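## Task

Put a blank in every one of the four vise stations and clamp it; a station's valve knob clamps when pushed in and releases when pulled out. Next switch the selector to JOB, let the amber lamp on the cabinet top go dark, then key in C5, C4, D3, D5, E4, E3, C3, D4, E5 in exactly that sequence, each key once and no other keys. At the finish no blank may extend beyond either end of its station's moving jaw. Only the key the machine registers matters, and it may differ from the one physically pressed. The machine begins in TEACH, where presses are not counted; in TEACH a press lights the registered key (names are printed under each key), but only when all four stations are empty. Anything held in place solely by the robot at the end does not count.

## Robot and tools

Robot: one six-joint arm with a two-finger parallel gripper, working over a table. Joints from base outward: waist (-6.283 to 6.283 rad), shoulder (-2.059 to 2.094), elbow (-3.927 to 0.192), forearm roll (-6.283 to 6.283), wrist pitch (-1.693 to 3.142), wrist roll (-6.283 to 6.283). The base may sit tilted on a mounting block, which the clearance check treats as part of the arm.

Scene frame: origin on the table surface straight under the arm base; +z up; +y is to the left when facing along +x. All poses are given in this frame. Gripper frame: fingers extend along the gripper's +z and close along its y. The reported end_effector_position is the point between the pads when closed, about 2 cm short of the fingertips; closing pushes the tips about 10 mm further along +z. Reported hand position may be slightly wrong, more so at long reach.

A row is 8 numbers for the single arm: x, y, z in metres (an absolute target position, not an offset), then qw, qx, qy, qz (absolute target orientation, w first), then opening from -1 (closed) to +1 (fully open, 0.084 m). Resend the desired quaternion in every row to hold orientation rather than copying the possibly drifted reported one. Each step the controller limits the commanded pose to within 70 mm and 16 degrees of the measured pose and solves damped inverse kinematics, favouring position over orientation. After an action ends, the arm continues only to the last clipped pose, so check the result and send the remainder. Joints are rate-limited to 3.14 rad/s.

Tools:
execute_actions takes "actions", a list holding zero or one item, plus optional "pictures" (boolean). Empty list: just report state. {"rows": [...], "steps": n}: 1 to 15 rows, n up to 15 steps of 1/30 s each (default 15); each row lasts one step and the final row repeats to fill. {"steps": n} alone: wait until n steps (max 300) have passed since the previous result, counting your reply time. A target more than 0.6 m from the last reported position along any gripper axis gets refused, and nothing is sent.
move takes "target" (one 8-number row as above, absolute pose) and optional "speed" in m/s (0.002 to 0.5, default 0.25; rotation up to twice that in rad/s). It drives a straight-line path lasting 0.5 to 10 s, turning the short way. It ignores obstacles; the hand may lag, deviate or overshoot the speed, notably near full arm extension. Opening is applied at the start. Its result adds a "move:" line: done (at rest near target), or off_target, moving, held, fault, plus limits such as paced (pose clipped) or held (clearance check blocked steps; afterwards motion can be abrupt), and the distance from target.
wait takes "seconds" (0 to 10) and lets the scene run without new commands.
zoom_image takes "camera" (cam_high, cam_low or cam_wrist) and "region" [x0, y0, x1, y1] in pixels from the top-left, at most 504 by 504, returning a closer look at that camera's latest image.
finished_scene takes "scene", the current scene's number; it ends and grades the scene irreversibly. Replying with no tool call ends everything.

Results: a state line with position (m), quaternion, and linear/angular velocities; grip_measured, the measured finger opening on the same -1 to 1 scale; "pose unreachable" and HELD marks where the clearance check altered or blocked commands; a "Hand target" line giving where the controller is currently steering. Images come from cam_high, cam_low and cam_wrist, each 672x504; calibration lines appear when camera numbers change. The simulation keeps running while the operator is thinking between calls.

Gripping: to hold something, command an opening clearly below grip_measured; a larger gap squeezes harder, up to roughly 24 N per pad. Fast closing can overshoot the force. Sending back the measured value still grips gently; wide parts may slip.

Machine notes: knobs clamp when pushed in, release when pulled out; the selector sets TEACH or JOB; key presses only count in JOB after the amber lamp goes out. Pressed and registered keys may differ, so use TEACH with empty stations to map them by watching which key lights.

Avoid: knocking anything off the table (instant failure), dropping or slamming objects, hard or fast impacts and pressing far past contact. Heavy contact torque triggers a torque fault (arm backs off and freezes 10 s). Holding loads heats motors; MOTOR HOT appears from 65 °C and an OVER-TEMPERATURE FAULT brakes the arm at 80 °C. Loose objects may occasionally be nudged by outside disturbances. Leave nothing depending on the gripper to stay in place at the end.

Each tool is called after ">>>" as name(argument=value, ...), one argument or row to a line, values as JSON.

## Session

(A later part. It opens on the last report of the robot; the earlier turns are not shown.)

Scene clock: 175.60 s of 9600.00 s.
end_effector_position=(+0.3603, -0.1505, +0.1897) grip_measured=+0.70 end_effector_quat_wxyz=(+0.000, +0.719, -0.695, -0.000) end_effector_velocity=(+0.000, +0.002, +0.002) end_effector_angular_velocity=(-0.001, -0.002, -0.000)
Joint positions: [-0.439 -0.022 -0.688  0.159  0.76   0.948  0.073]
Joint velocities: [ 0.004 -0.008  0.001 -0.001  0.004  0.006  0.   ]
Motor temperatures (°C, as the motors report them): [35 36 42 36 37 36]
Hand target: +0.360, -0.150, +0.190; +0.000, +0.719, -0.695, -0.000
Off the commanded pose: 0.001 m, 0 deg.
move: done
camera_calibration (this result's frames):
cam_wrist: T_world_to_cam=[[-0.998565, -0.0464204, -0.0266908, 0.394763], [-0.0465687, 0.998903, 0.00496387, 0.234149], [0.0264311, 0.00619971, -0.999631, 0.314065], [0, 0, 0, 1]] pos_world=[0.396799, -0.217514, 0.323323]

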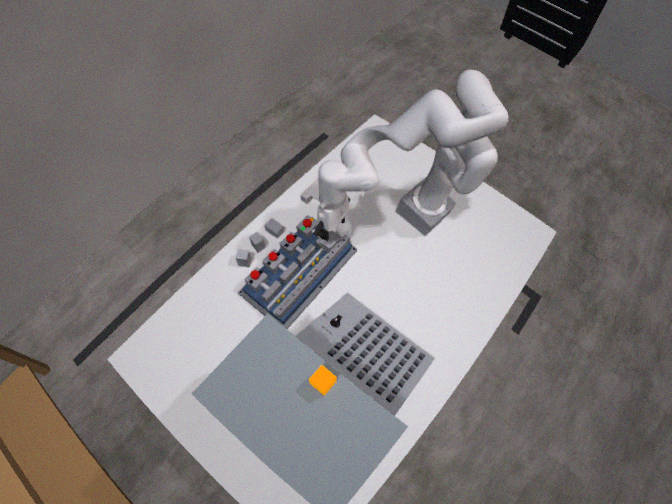

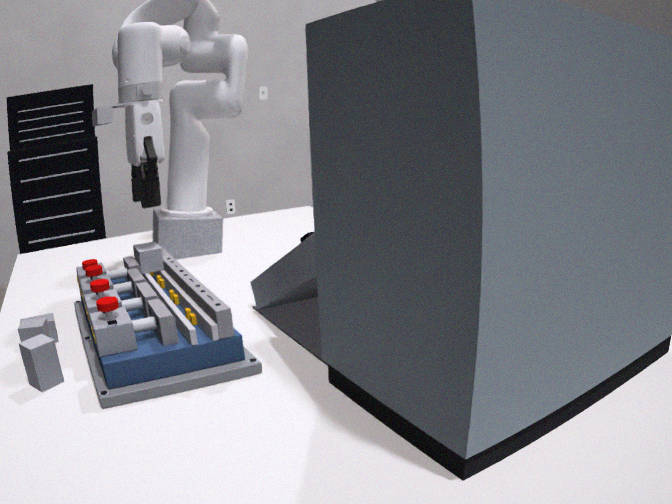

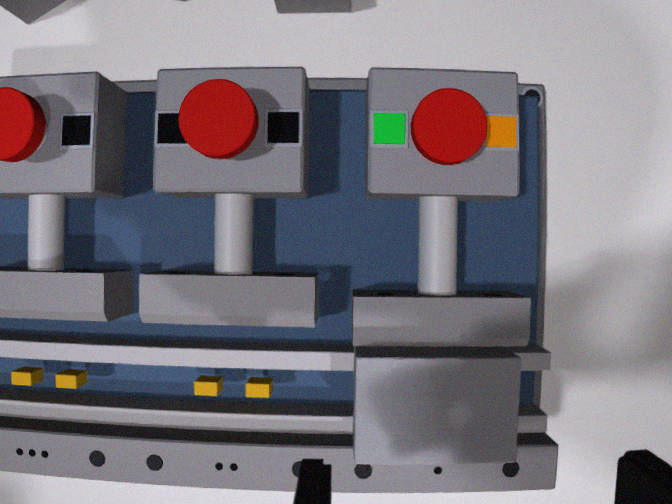

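>>> move(
  target=[0.362,-0.267,0.15,0,0.719,-0.695,0,0.2],
  speed=0.15,
)

>>> move(
  target=[0.362,-0.267,0.104,0,0.719,-0.695,0,0.2],
  speed=0.05,
)

>>> move(
  target=[0.362,-0.267,0.104,0,0.719,-0.695,0,-0.7],
)

>>> move(
  target=[0.362,-0.267,0.122,0,0.719,-0.695,0,-0.7],
  speed=0.03,
)

>>> move(
  target=[0.361,-0.266,0.12,0,0.719,-0.695,0,0.2],
)

>>> move(
  target=[0.361,-0.266,0.16,0,0.719,-0.695,0,0.7],
  speed=0.1,
)

>>> move(
  target=[0.36,-0.17,0.16,0,0.719,-0.695,0,0.7],
  speed=0.15,
)

>>> move(
  target=[0.36,-0.17,0.106,0,0.719,-0.695,0,0.7],
  speed=0.06,
)

>>> move(
  target=[0.36,-0.17,0.106,0,0.719,-0.695,0,0],
)

>>> move(
  target=[0.3575,-0.17,0.1065,0,0.719,-0.695,0,0],
  speed=0.01,
)

>>> move(
  target=[0.358,-0.17,0.1065,0,0.719,-0.695,0,0.7],
)

>>> move(
  target=[0.358,-0.15,0.19,0,0.719,-0.695,0,0.7],
  speed=0.1,
)

>>> zoom_image(
  camera="cam_wrist",
  region=[320,250,560,460],
)

Scene clock: 184.37 s of 9600.00 s.
end_effector_position=(+0.3618, -0.2665, +0.1502) grip_measured=+0.19 end_effector_quat_wxyz=(-0.000, +0.719, -0.695, +0.000) end_effector_velocity=(+0.000, -0.002, -0.001) end_effector_angular_velocity=(+0.000, +0.000, -0.001)
Joint positions: [-0.649  0.283 -0.904  0.155  0.692  0.733  0.052]
Joint velocities: [-0.003  0.007 -0.006  0.    -0.001 -0.003 -0.   ]
Motor temperatures (°C, as the motors report them): [35 36 42 36 37 36]
Hand target: +0.362, -0.267, +0.150; -0.000, +0.719, -0.695, +0.000
Off the commanded pose: 0.001 m, 0 deg.
After step 90, 4.40 s passed at rest.
move: done
camera_calibration (this result's frames):
cam_wrist: T_world_to_cam=[[-0.998522, -0.0467087, -0.0277708, 0.38991], [-0.0468597, 0.99889, 0.0048089, 0.350456], [0.0275153, 0.00610312, -0.999603, 0.27482], [0, 0, 0, 1]] pos_world=[0.398195, -0.333532, 0.283853]

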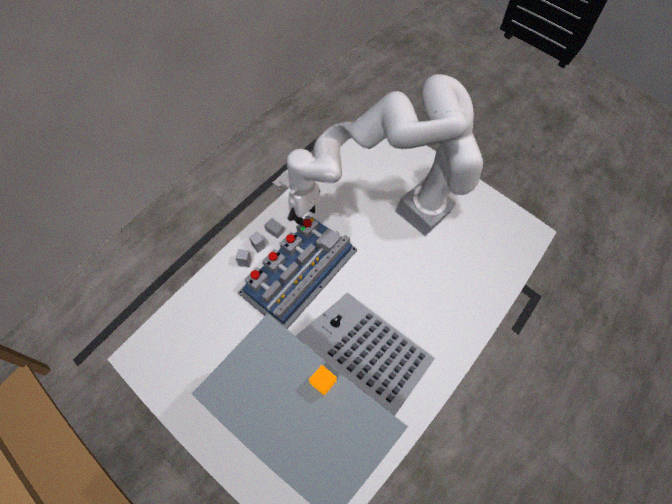

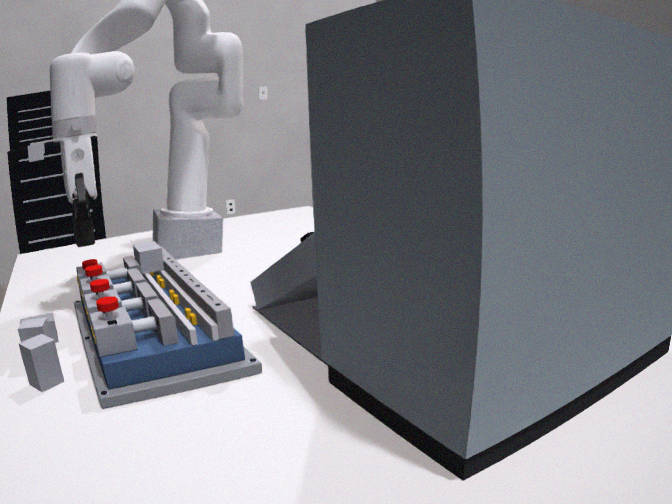

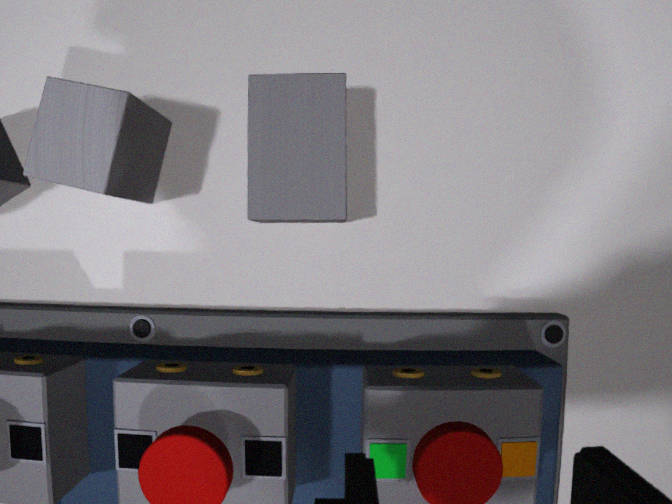

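Scene clock: 185.67 s of 9600.00 s.
end_effector_position=(+0.3620, -0.2671, +0.1045) grip_measured=+0.19 end_effector_quat_wxyz=(+0.000, +0.719, -0.695, +0.000) end_effector_velocity=(-0.000, +0.000, -0.002) end_effector_angular_velocity=(+0.001, +0.001, -0.000)
Joint positions: [-0.634  0.392 -0.894  0.183  0.574  0.714  0.052]
Joint velocities: [ 0.001  0.006  0.     0.002 -0.005 -0.001 -0.   ]
Motor temperatures (°C, as the motors report them): [35 36 42 36 37 36]
Hand target: +0.362, -0.267, +0.104; +0.000, +0.719, -0.695, +0.000
Off the commanded pose: 0.000 m, 0 deg.
move: done
camera_calibration (this result's frames):
cam_wrist: T_world_to_cam=[[-0.998543, -0.0464565, -0.0274484, 0.388869], [-0.046592, 0.998905, 0.00431922, 0.351187], [0.0272176, 0.0055918, -0.999614, 0.229142], [0, 0, 0, 1]] pos_world=[0.398429, -0.334018, 0.238211]

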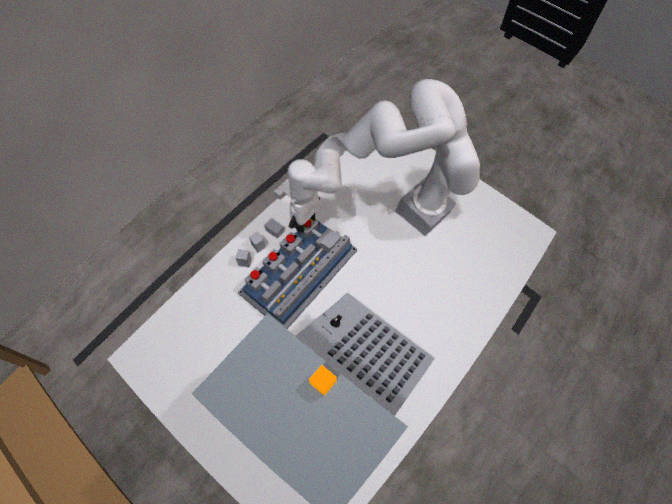

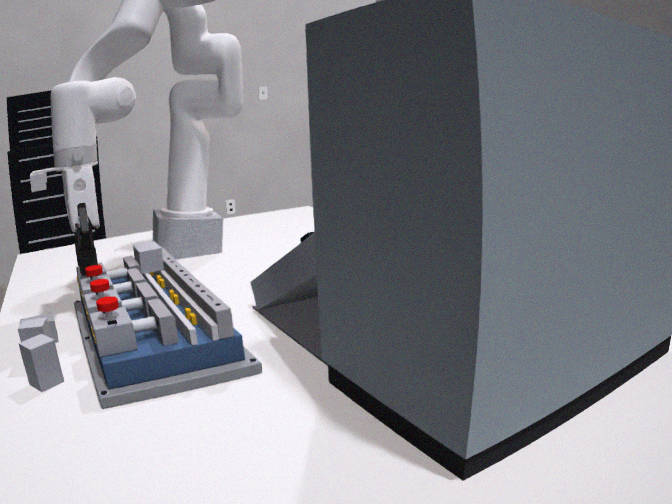

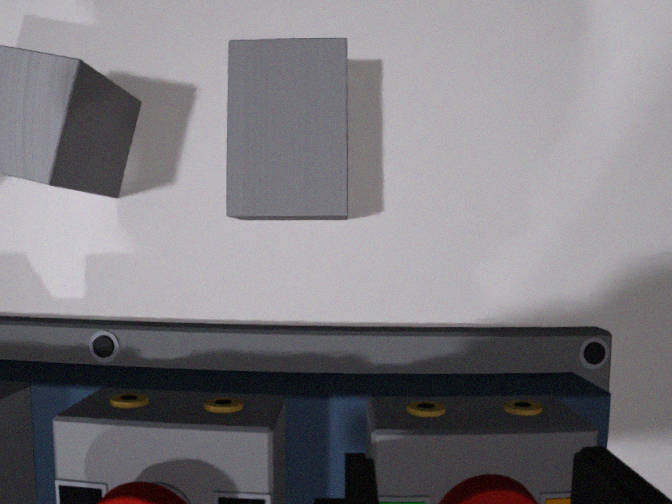

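Scene clock: 186.37 s of 9600.00 s.
end_effector_position=(+0.3616, -0.2679, +0.1061) grip_measured=-0.30 end_effector_quat_wxyz=(-0.000, +0.719, -0.696, +0.001) end_effector_velocity=(+0.000, -0.000, +0.000) end_effector_angular_velocity=(+0.000, -0.002, -0.002)
Joint positions: [-0.637  0.388 -0.893  0.182  0.575  0.713  0.031]
Joint velocities: [-0.    -0.     0.     0.003 -0.001 -0.     0.   ]
Motor temperatures (°C, as the motors report them): [35 36 42 36 37 36]
Hand target: +0.362, -0.267, +0.104; +0.000, +0.719, -0.695, -0.000
Off the commanded pose: 0.002 m, 0 deg.
move: done
camera_calibration (this result's frames):
cam_wrist: T_world_to_cam=[[-0.998561, -0.0451231, -0.0289692, 0.388979], [-0.0452369, 0.998971, 0.00328632, 0.351651], [0.0287911, 0.00459207, -0.999575, 0.229874], [0, 0, 0, 1]] pos_world=[0.397708, -0.334792, 0.239889]

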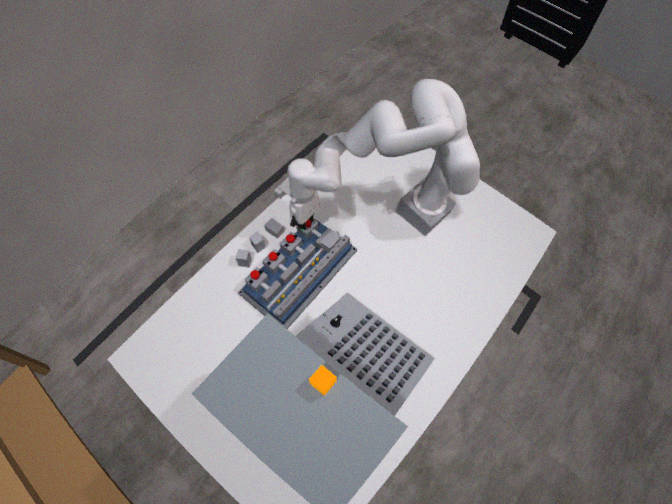

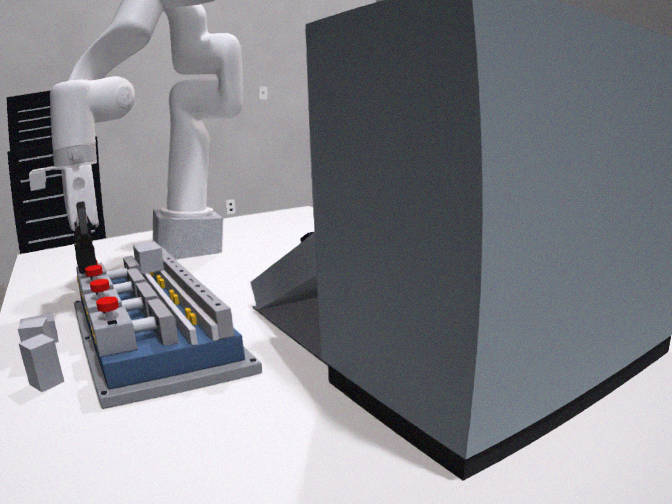

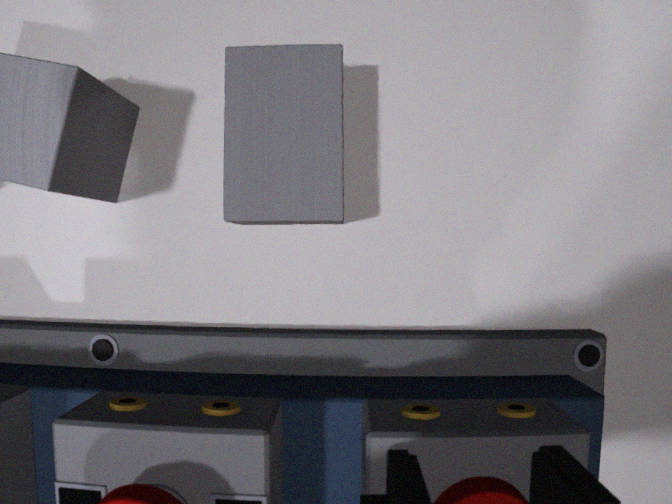

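Scene clock: 187.23 s of 9600.00 s.
end_effector_position=(+0.3604, -0.2653, +0.1195) grip_measured=-0.39 end_effector_quat_wxyz=(+0.000, +0.719, -0.695, -0.003) end_effector_velocity=(+0.001, +0.001, +0.004) end_effector_angular_velocity=(+0.000, -0.002, +0.002)
Joint positions: [-0.64   0.352 -0.894  0.171  0.62   0.722  0.027]
Joint velocities: [ 0.001 -0.011 -0.001 -0.001  0.01   0.001  0.   ]
Motor temperatures (°C, as the motors report them): [35 36 42 36 37 36]
Hand target: +0.362, -0.267, +0.122; -0.000, +0.719, -0.695, -0.000
Off the commanded pose: 0.003 m, 0 deg.
move: done
camera_calibration (this result's frames):
cam_wrist: T_world_to_cam=[[-0.998661, -0.0465819, -0.0225086, 0.387193], [-0.046804, 0.998859, 0.00944272, 0.348785], [0.0220431, 0.0104836, -0.999702, 0.247382], [0, 0, 0, 1]] pos_world=[0.397546, -0.332945, 0.25273]

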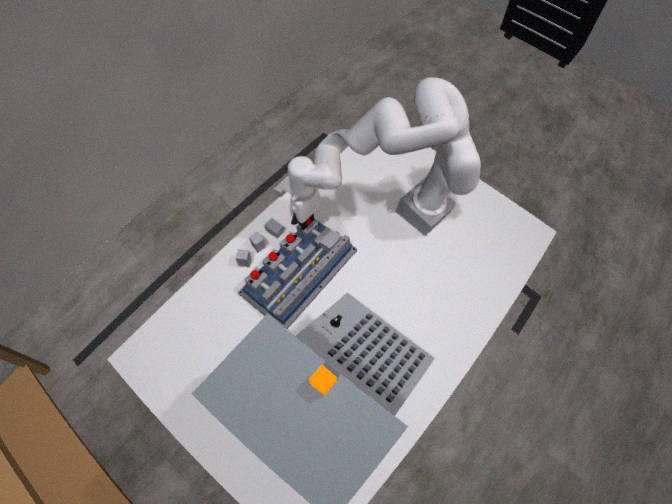

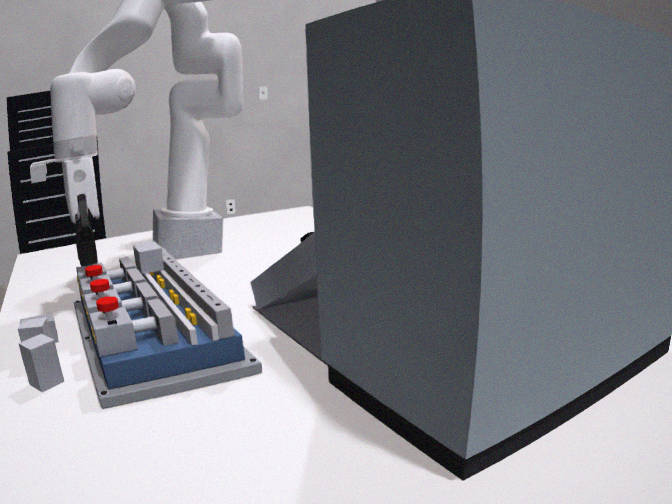

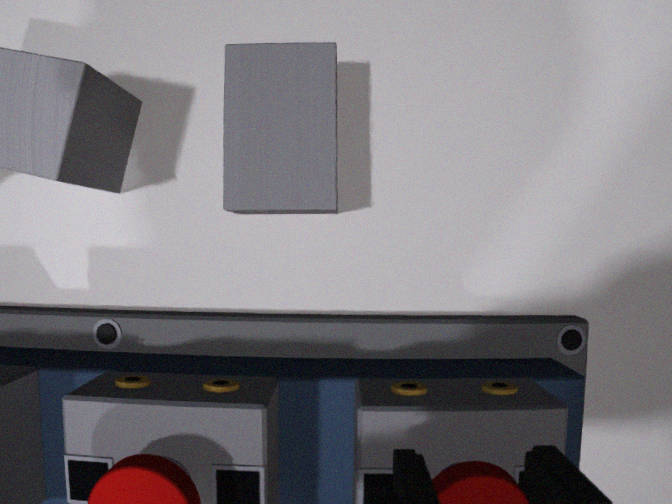

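Scene clock: 187.93 s of 9600.00 s.
end_effector_position=(+0.3612, -0.2660, +0.1202) grip_measured=+0.19 end_effector_quat_wxyz=(-0.000, +0.719, -0.695, +0.000) end_effector_velocity=(-0.002, +0.001, -0.001) end_effector_angular_velocity=(+0.002, +0.003, -0.002)
Joint positions: [-0.639  0.35  -0.891  0.172  0.612  0.721  0.052]
Joint velocities: [-0.001  0.001  0.003 -0.    -0.     0.001 -0.   ]
Motor temperatures (°C, as the motors report them): [35 36 42 36 37 36]
Hand target: +0.361, -0.266, +0.120; -0.000, +0.719, -0.695, -0.000
Off the commanded pose: 0.000 m, 0 deg.
move: done
camera_calibration (this result's frames):
cam_wrist: T_world_to_cam=[[-0.998528, -0.0467115, -0.0275499, 0.388485], [-0.0468551, 0.998891, 0.0045895, 0.350108], [0.027305, 0.0058736, -0.99961, 0.244874], [0, 0, 0, 1]] pos_world=[0.397631, -0.333011, 0.253874]

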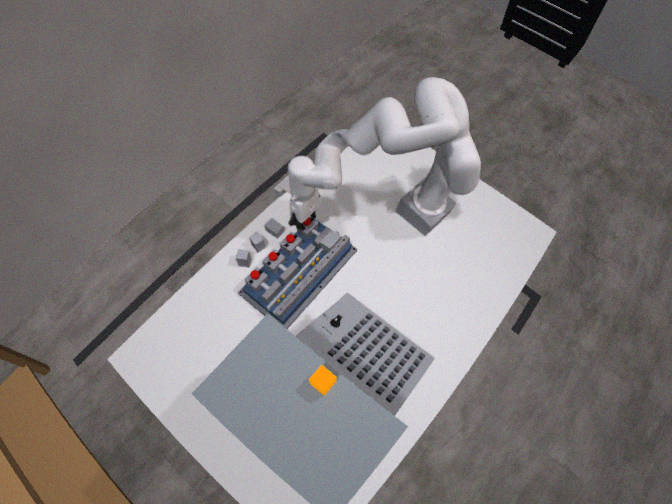

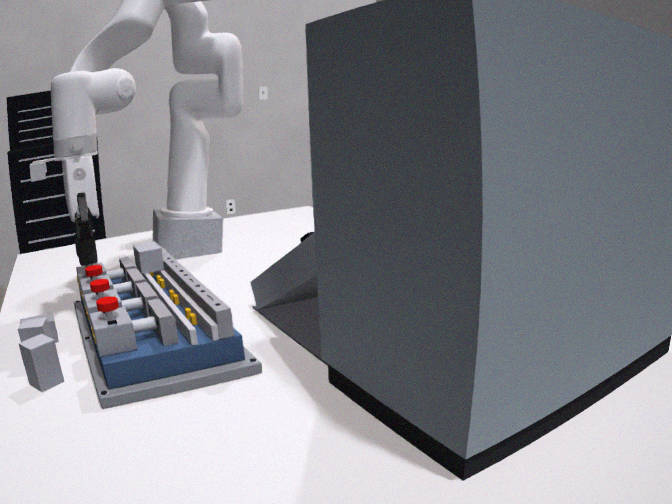

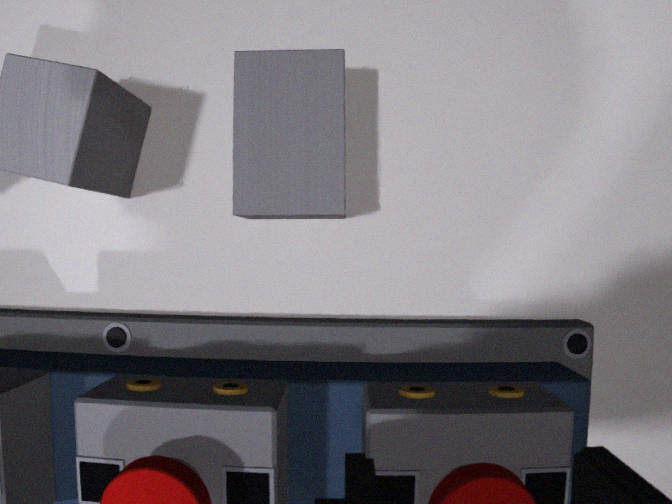

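Scene clock: 188.80 s of 9600.00 s.
end_effector_position=(+0.3609, -0.2659, +0.1594) grip_measured=+0.70 end_effector_quat_wxyz=(-0.000, +0.719, -0.695, -0.000) end_effector_velocity=(+0.001, -0.001, +0.004) end_effector_angular_velocity=(-0.002, -0.002, +0.001)
Joint positions: [-0.652  0.261 -0.906  0.149  0.718  0.737  0.073]
Joint velocities: [-0.001 -0.007 -0.003 -0.001  0.007  0.     0.   ]
Motor temperatures (°C, as the motors report them): [35 36 42 36 37 36]
Hand target: +0.361, -0.266, +0.160; -0.000, +0.719, -0.695, -0.000
Off the commanded pose: 0.001 m, 0 deg.
move: done
camera_calibration (this result's frames):
cam_wrist: T_world_to_cam=[[-0.998554, -0.0465458, -0.0268806, 0.389259], [-0.0467077, 0.998894, 0.00542452, 0.349605], [0.0265984, 0.00667221, -0.999624, 0.284522], [0, 0, 0, 1]] pos_world=[0.397458, -0.332999, 0.292982]

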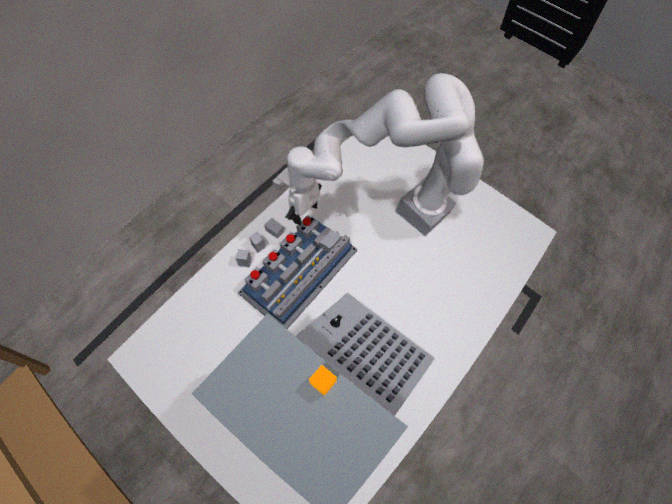

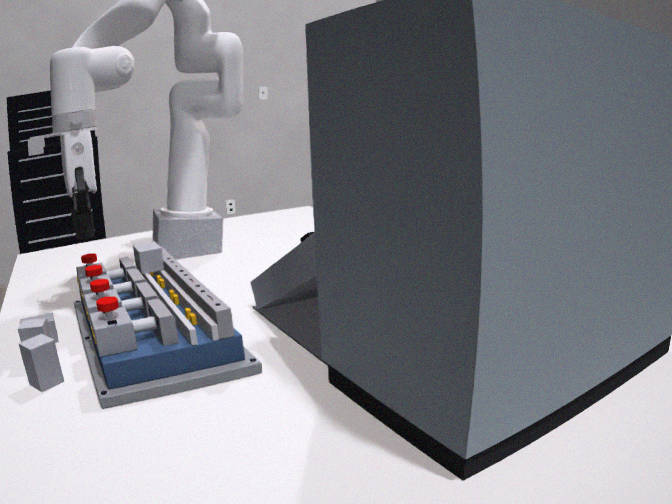

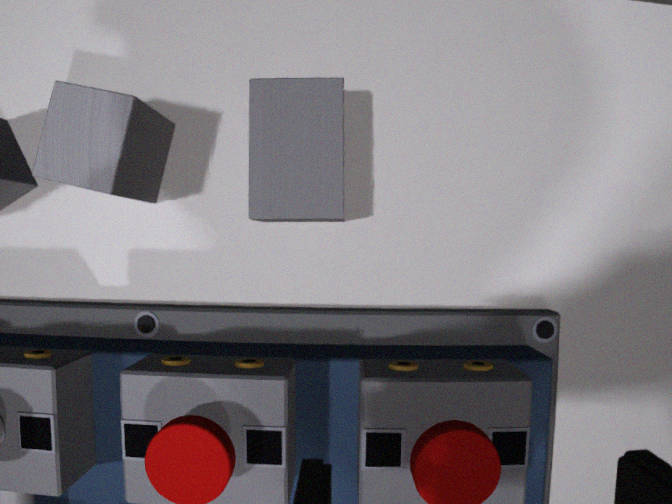

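Scene clock: 189.93 s of 9600.00 s.
end_effector_position=(+0.3601, -0.1706, +0.1600) grip_measured=+0.70 end_effector_quat_wxyz=(+0.000, +0.719, -0.695, -0.000) end_effector_velocity=(+0.000, +0.003, +0.000) end_effector_angular_velocity=(-0.002, -0.002, +0.000)
Joint positions: [-0.471  0.08  -0.697  0.174  0.672  0.896  0.073]
Joint velocities: [ 0.006 -0.006  0.005 -0.001 -0.003  0.007 -0.   ]
Motor temperatures (°C, as the motors report them): [35 36 42 36 37 36]
Hand target: +0.360, -0.170, +0.160; +0.000, +0.719, -0.695, -0.000
Off the commanded pose: 0.001 m, 0 deg.
move: done
camera_calibration (this result's frames):
cam_wrist: T_world_to_cam=[[-0.99857, -0.0462199, -0.0268645, 0.392928], [-0.0463605, 0.998914, 0.00463489, 0.254333], [0.0266211, 0.00587372, -0.999628, 0.284433], [0, 0, 0, 1]] pos_world=[0.396585, -0.237566, 0.293704]

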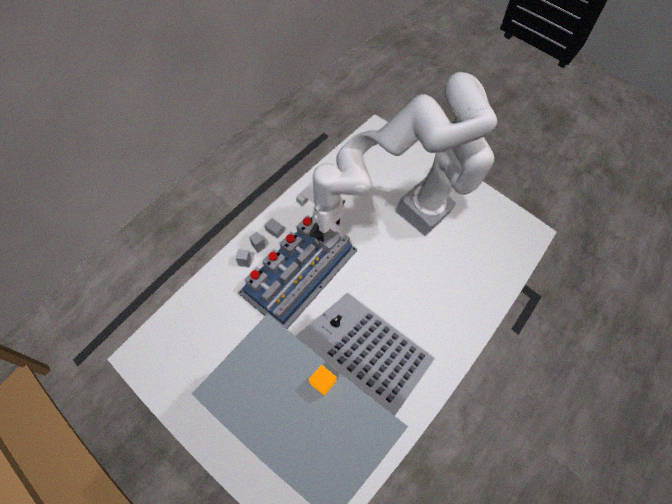

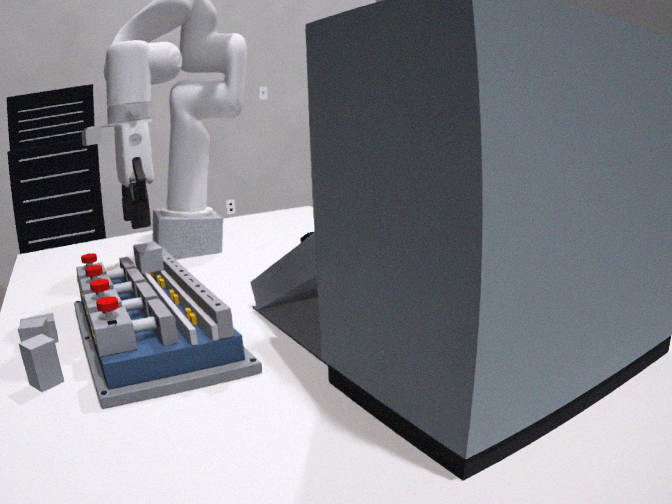

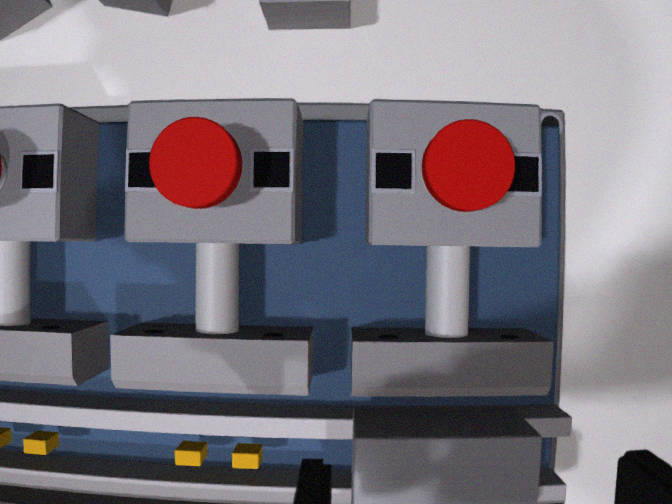

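Scene clock: 191.20 s of 9600.00 s.
end_effector_position=(+0.3600, -0.1701, +0.1066) grip_measured=+0.70 end_effector_quat_wxyz=(+0.000, +0.719, -0.695, +0.000) end_effector_velocity=(-0.000, +0.000, -0.003) end_effector_angular_velocity=(+0.001, +0.000, -0.000)
Joint positions: [-0.445  0.222 -0.677  0.225  0.509  0.861  0.073]
Joint velocities: [ 0.001  0.008 -0.     0.005 -0.008 -0.003  0.   ]
Motor temperatures (°C, as the motors report them): [35 36 42 36 37 36]
Hand target: +0.360, -0.170, +0.106; +0.000, +0.719, -0.695, +0.000
Off the commanded pose: 0.001 m, 0 deg.
move: done
camera_calibration (this result's frames):
cam_wrist: T_world_to_cam=[[-0.998544, -0.0464243, -0.0274534, 0.391409], [-0.0465575, 0.998907, 0.0042305, 0.254209], [0.0272269, 0.0055025, -0.999614, 0.230728], [0, 0, 0, 1]] pos_world=[0.396393, -0.23703, 0.240309]

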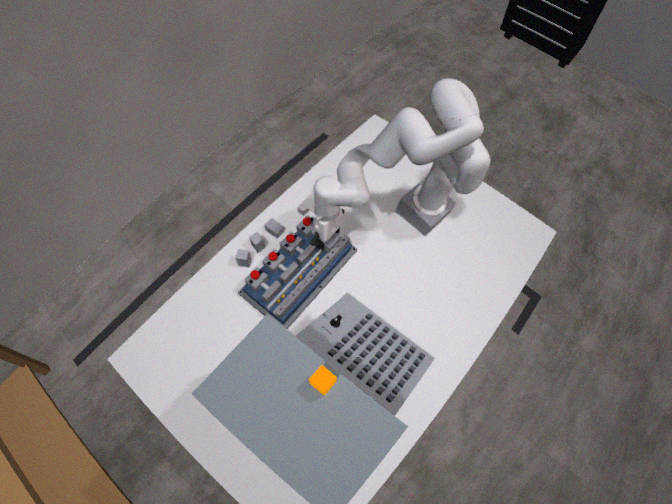

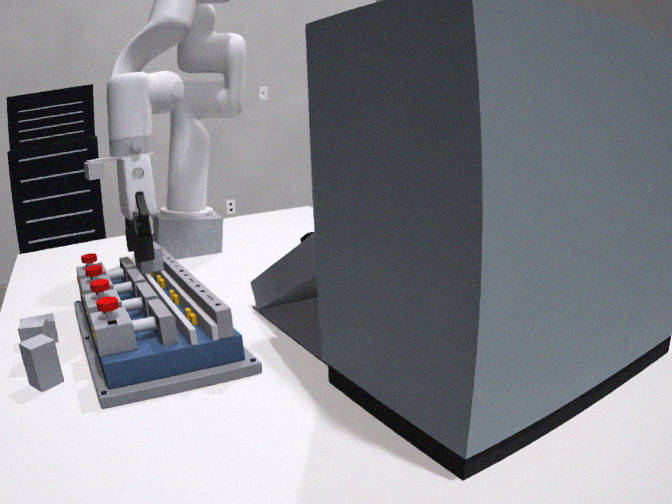

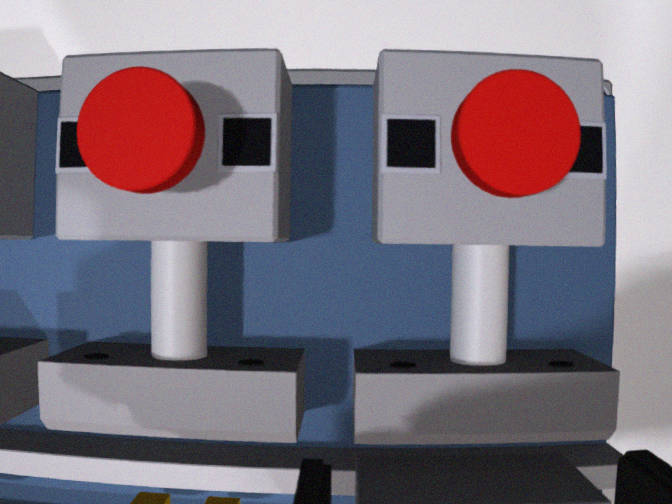

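Scene clock: 191.90 s of 9600.00 s.
end_effector_position=(+0.3604, -0.1702, +0.1064) grip_measured=+0.37 end_effector_quat_wxyz=(-0.000, +0.719, -0.695, +0.001) end_effector_velocity=(+0.000, -0.000, -0.000) end_effector_angular_velocity=(-0.001, -0.001, +0.001)
Joint positions: [-0.445  0.224 -0.678  0.226  0.508  0.86   0.06 ]
Joint velocities: [ 0.     0.001 -0.     0.    -0.002 -0.001  0.   ]
Motor temperatures (°C, as the motors report them): [35 36 42 36 37 36]
Hand target: +0.360, -0.170, +0.106; +0.000, +0.719, -0.695, -0.000
Off the commanded pose: 0.001 m, 0 deg.
move: done
camera_calibration (this result's frames):
cam_wrist: T_world_to_cam=[[-0.998517, -0.0465617, -0.0282258, 0.391839], [-0.0466986, 0.9989, 0.00421106, 0.254403], [0.0279987, 0.00552292, -0.999593, 0.230297], [0, 0, 0, 1]] pos_world=[0.39669, -0.237151, 0.240192]

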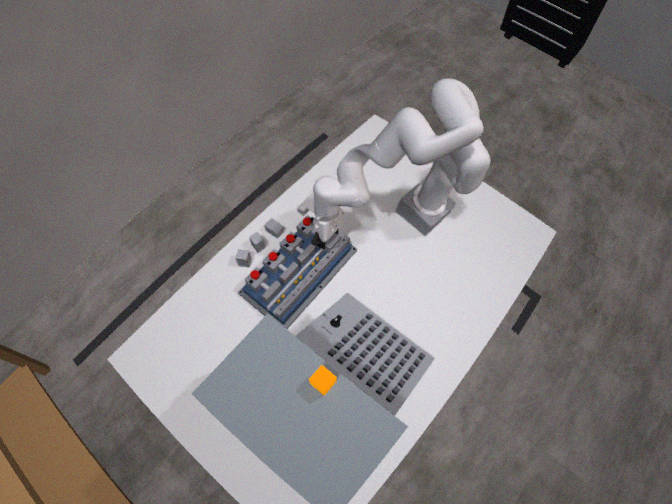

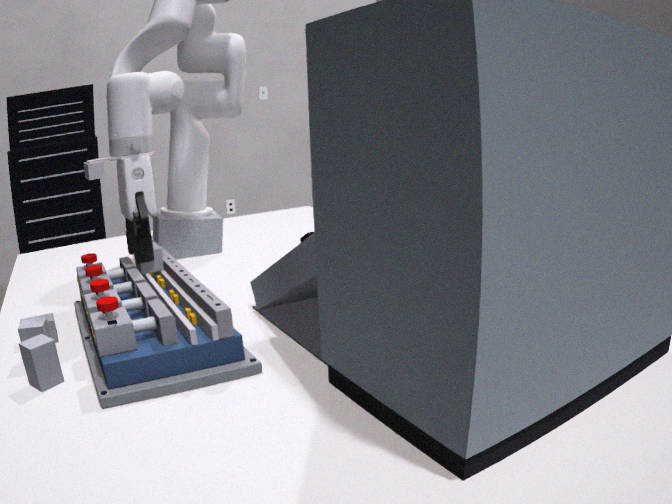

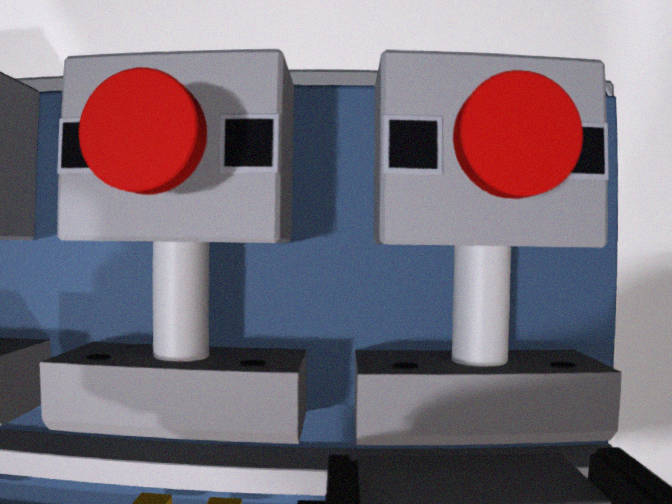

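Scene clock: 192.60 s of 9600.00 s.
end_effector_position=(+0.3576, -0.1701, +0.1065) grip_measured=+0.37 end_effector_quat_wxyz=(+0.000, +0.719, -0.695, +0.000) end_effector_velocity=(-0.001, +0.000, -0.000) end_effector_angular_velocity=(+0.002, +0.002, +0.001)
Joint positions: [-0.447  0.218 -0.67   0.226  0.507  0.857  0.06 ]
Joint velocities: [-0.001 -0.002  0.003 -0.     0.002 -0.002 -0.   ]
Motor temperatures (°C, as the motors report them): [35 36 42 36 37 36]
Hand target: +0.358, -0.170, +0.107; +0.000, +0.719, -0.695, +0.000
Off the commanded pose: 0.000 m, 0 deg.
move: done
camera_calibration (this result's frames):
cam_wrist: T_world_to_cam=[[-0.998552, -0.0463387, -0.0273302, 0.389044], [-0.0464849, 0.998908, 0.00473574, 0.253993], [0.0270809, 0.00599933, -0.999615, 0.230803], [0, 0, 0, 1]] pos_world=[0.394037, -0.237072, 0.240144]

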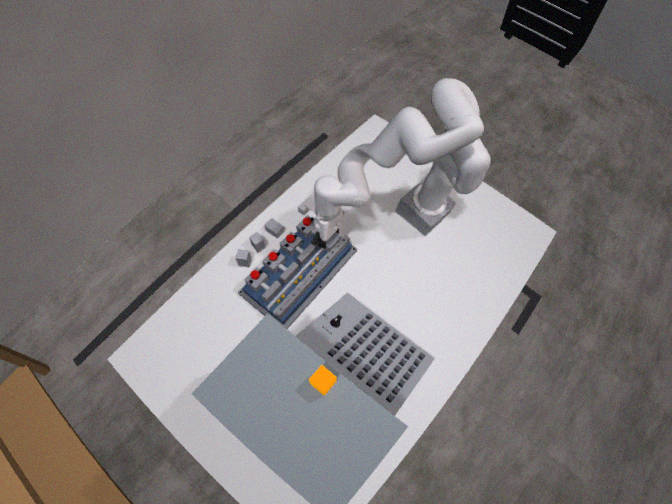

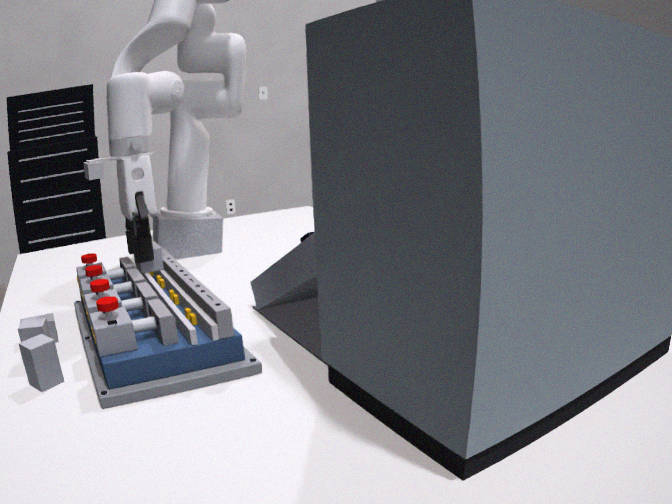

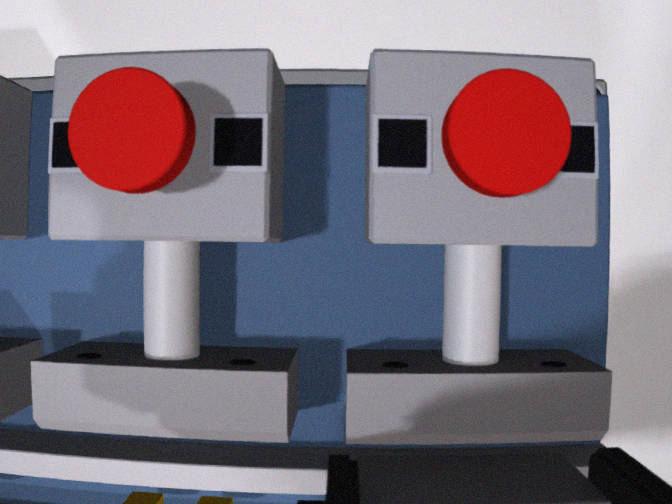

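Scene clock: 193.30 s of 9600.00 s.
end_effector_position=(+0.3580, -0.1700, +0.1065) grip_measured=+0.70 end_effector_quat_wxyz=(+0.000, +0.719, -0.695, -0.000) end_effector_velocity=(+0.000, -0.000, +0.000) end_effector_angular_velocity=(-0.000, -0.000, -0.000)
Joint positions: [-0.447  0.219 -0.671  0.226  0.508  0.858  0.073]
Joint velocities: [ 0.  0. -0. -0. -0.  0. -0.]
Motor temperatures (°C, as the motors report them): [35 36 42 36 37 36]
Hand target: +0.358, -0.170, +0.106; +0.000, +0.719, -0.695, +0.000
Off the commanded pose: 0.000 m, 0 deg.
move: done
camera_calibration (this result's frames):
cam_wrist: T_world_to_cam=[[-0.998548, -0.0465092, -0.0271978, 0.389373], [-0.0466577, 0.998899, 0.00485196, 0.253992], [0.0269422, 0.0061139, -0.999618, 0.230877], [0, 0, 0, 1]] pos_world=[0.394438, -0.237015, 0.240146]

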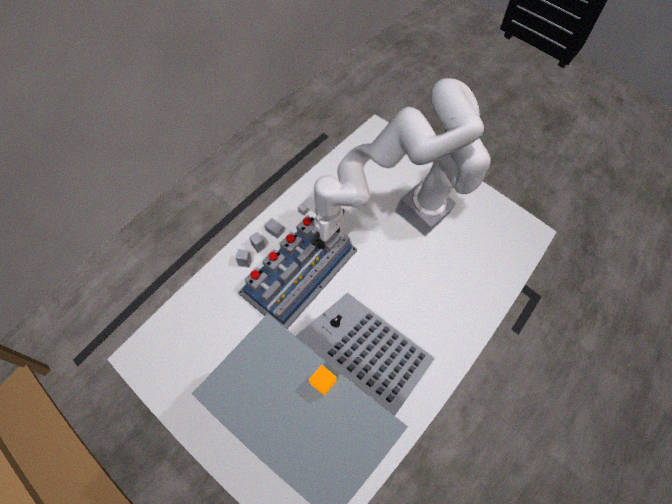

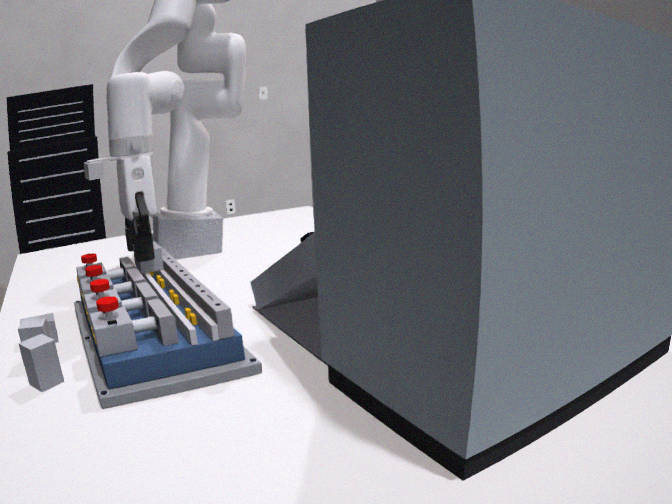

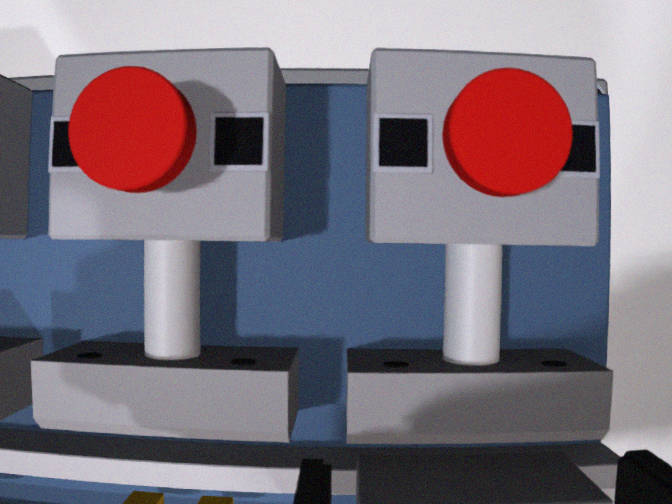

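Scene clock: 194.60 s of 9600.00 s.
end_effector_position=(+0.3581, -0.1500, +0.1893) grip_measured=+0.70 end_effector_quat_wxyz=(-0.000, +0.719, -0.695, -0.000) end_effector_velocity=(+0.001, +0.000, +0.004) end_effector_angular_velocity=(-0.002, -0.003, +0.000)
Joint positions: [-0.441 -0.028 -0.68   0.16   0.758  0.945  0.073]
Joint velocities: [ 0.    -0.008 -0.003 -0.001  0.007  0.002  0.   ]
Motor temperatures (°C, as the motors report them): [35 36 42 36 37 36]
Hand target: +0.358, -0.150, +0.190; -0.000, +0.719, -0.695, -0.000
Off the commanded pose: 0.001 m, 0 deg.
move: done
camera_calibration (this result's frames):
cam_wrist: T_world_to_cam=[[-0.998551, -0.0466141, -0.0268794, 0.392649], [-0.0467784, 0.99889, 0.00551412, 0.233594], [0.0265926, 0.00676351, -0.999623, 0.31379], [0, 0, 0, 1]] pos_world=[0.394662, -0.217154, 0.322938]

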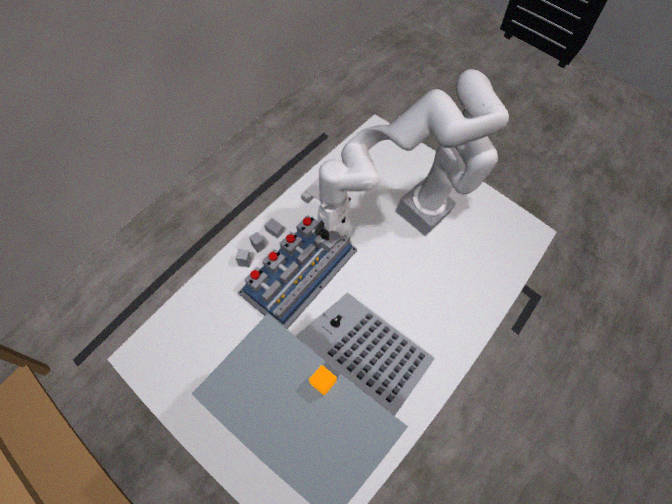

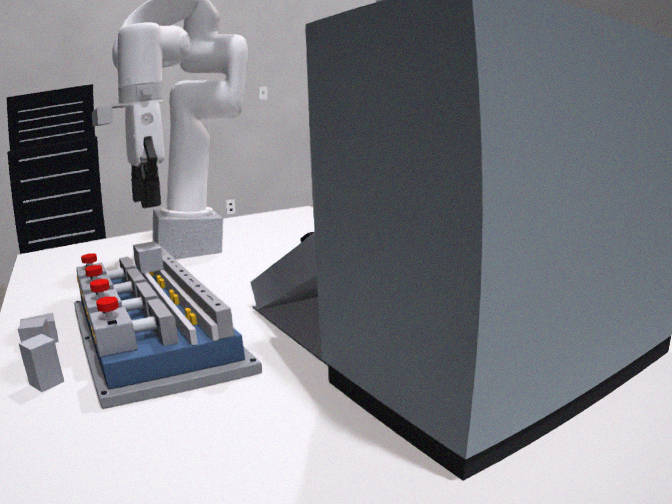

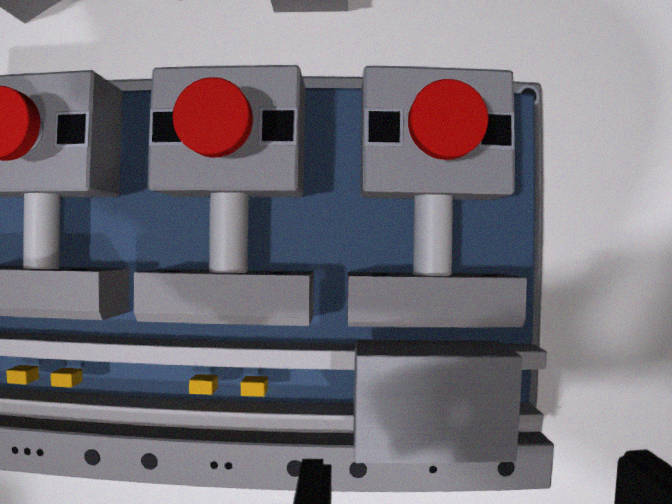

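Region (320, 250, 560, 460) of cam_wrist's 672x504 image, scaled by 2.100, with more detail than that image has; it fills the top 441 rows of this view, and the rest is white.

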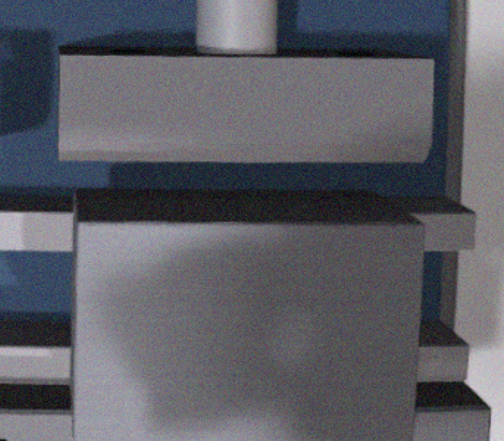

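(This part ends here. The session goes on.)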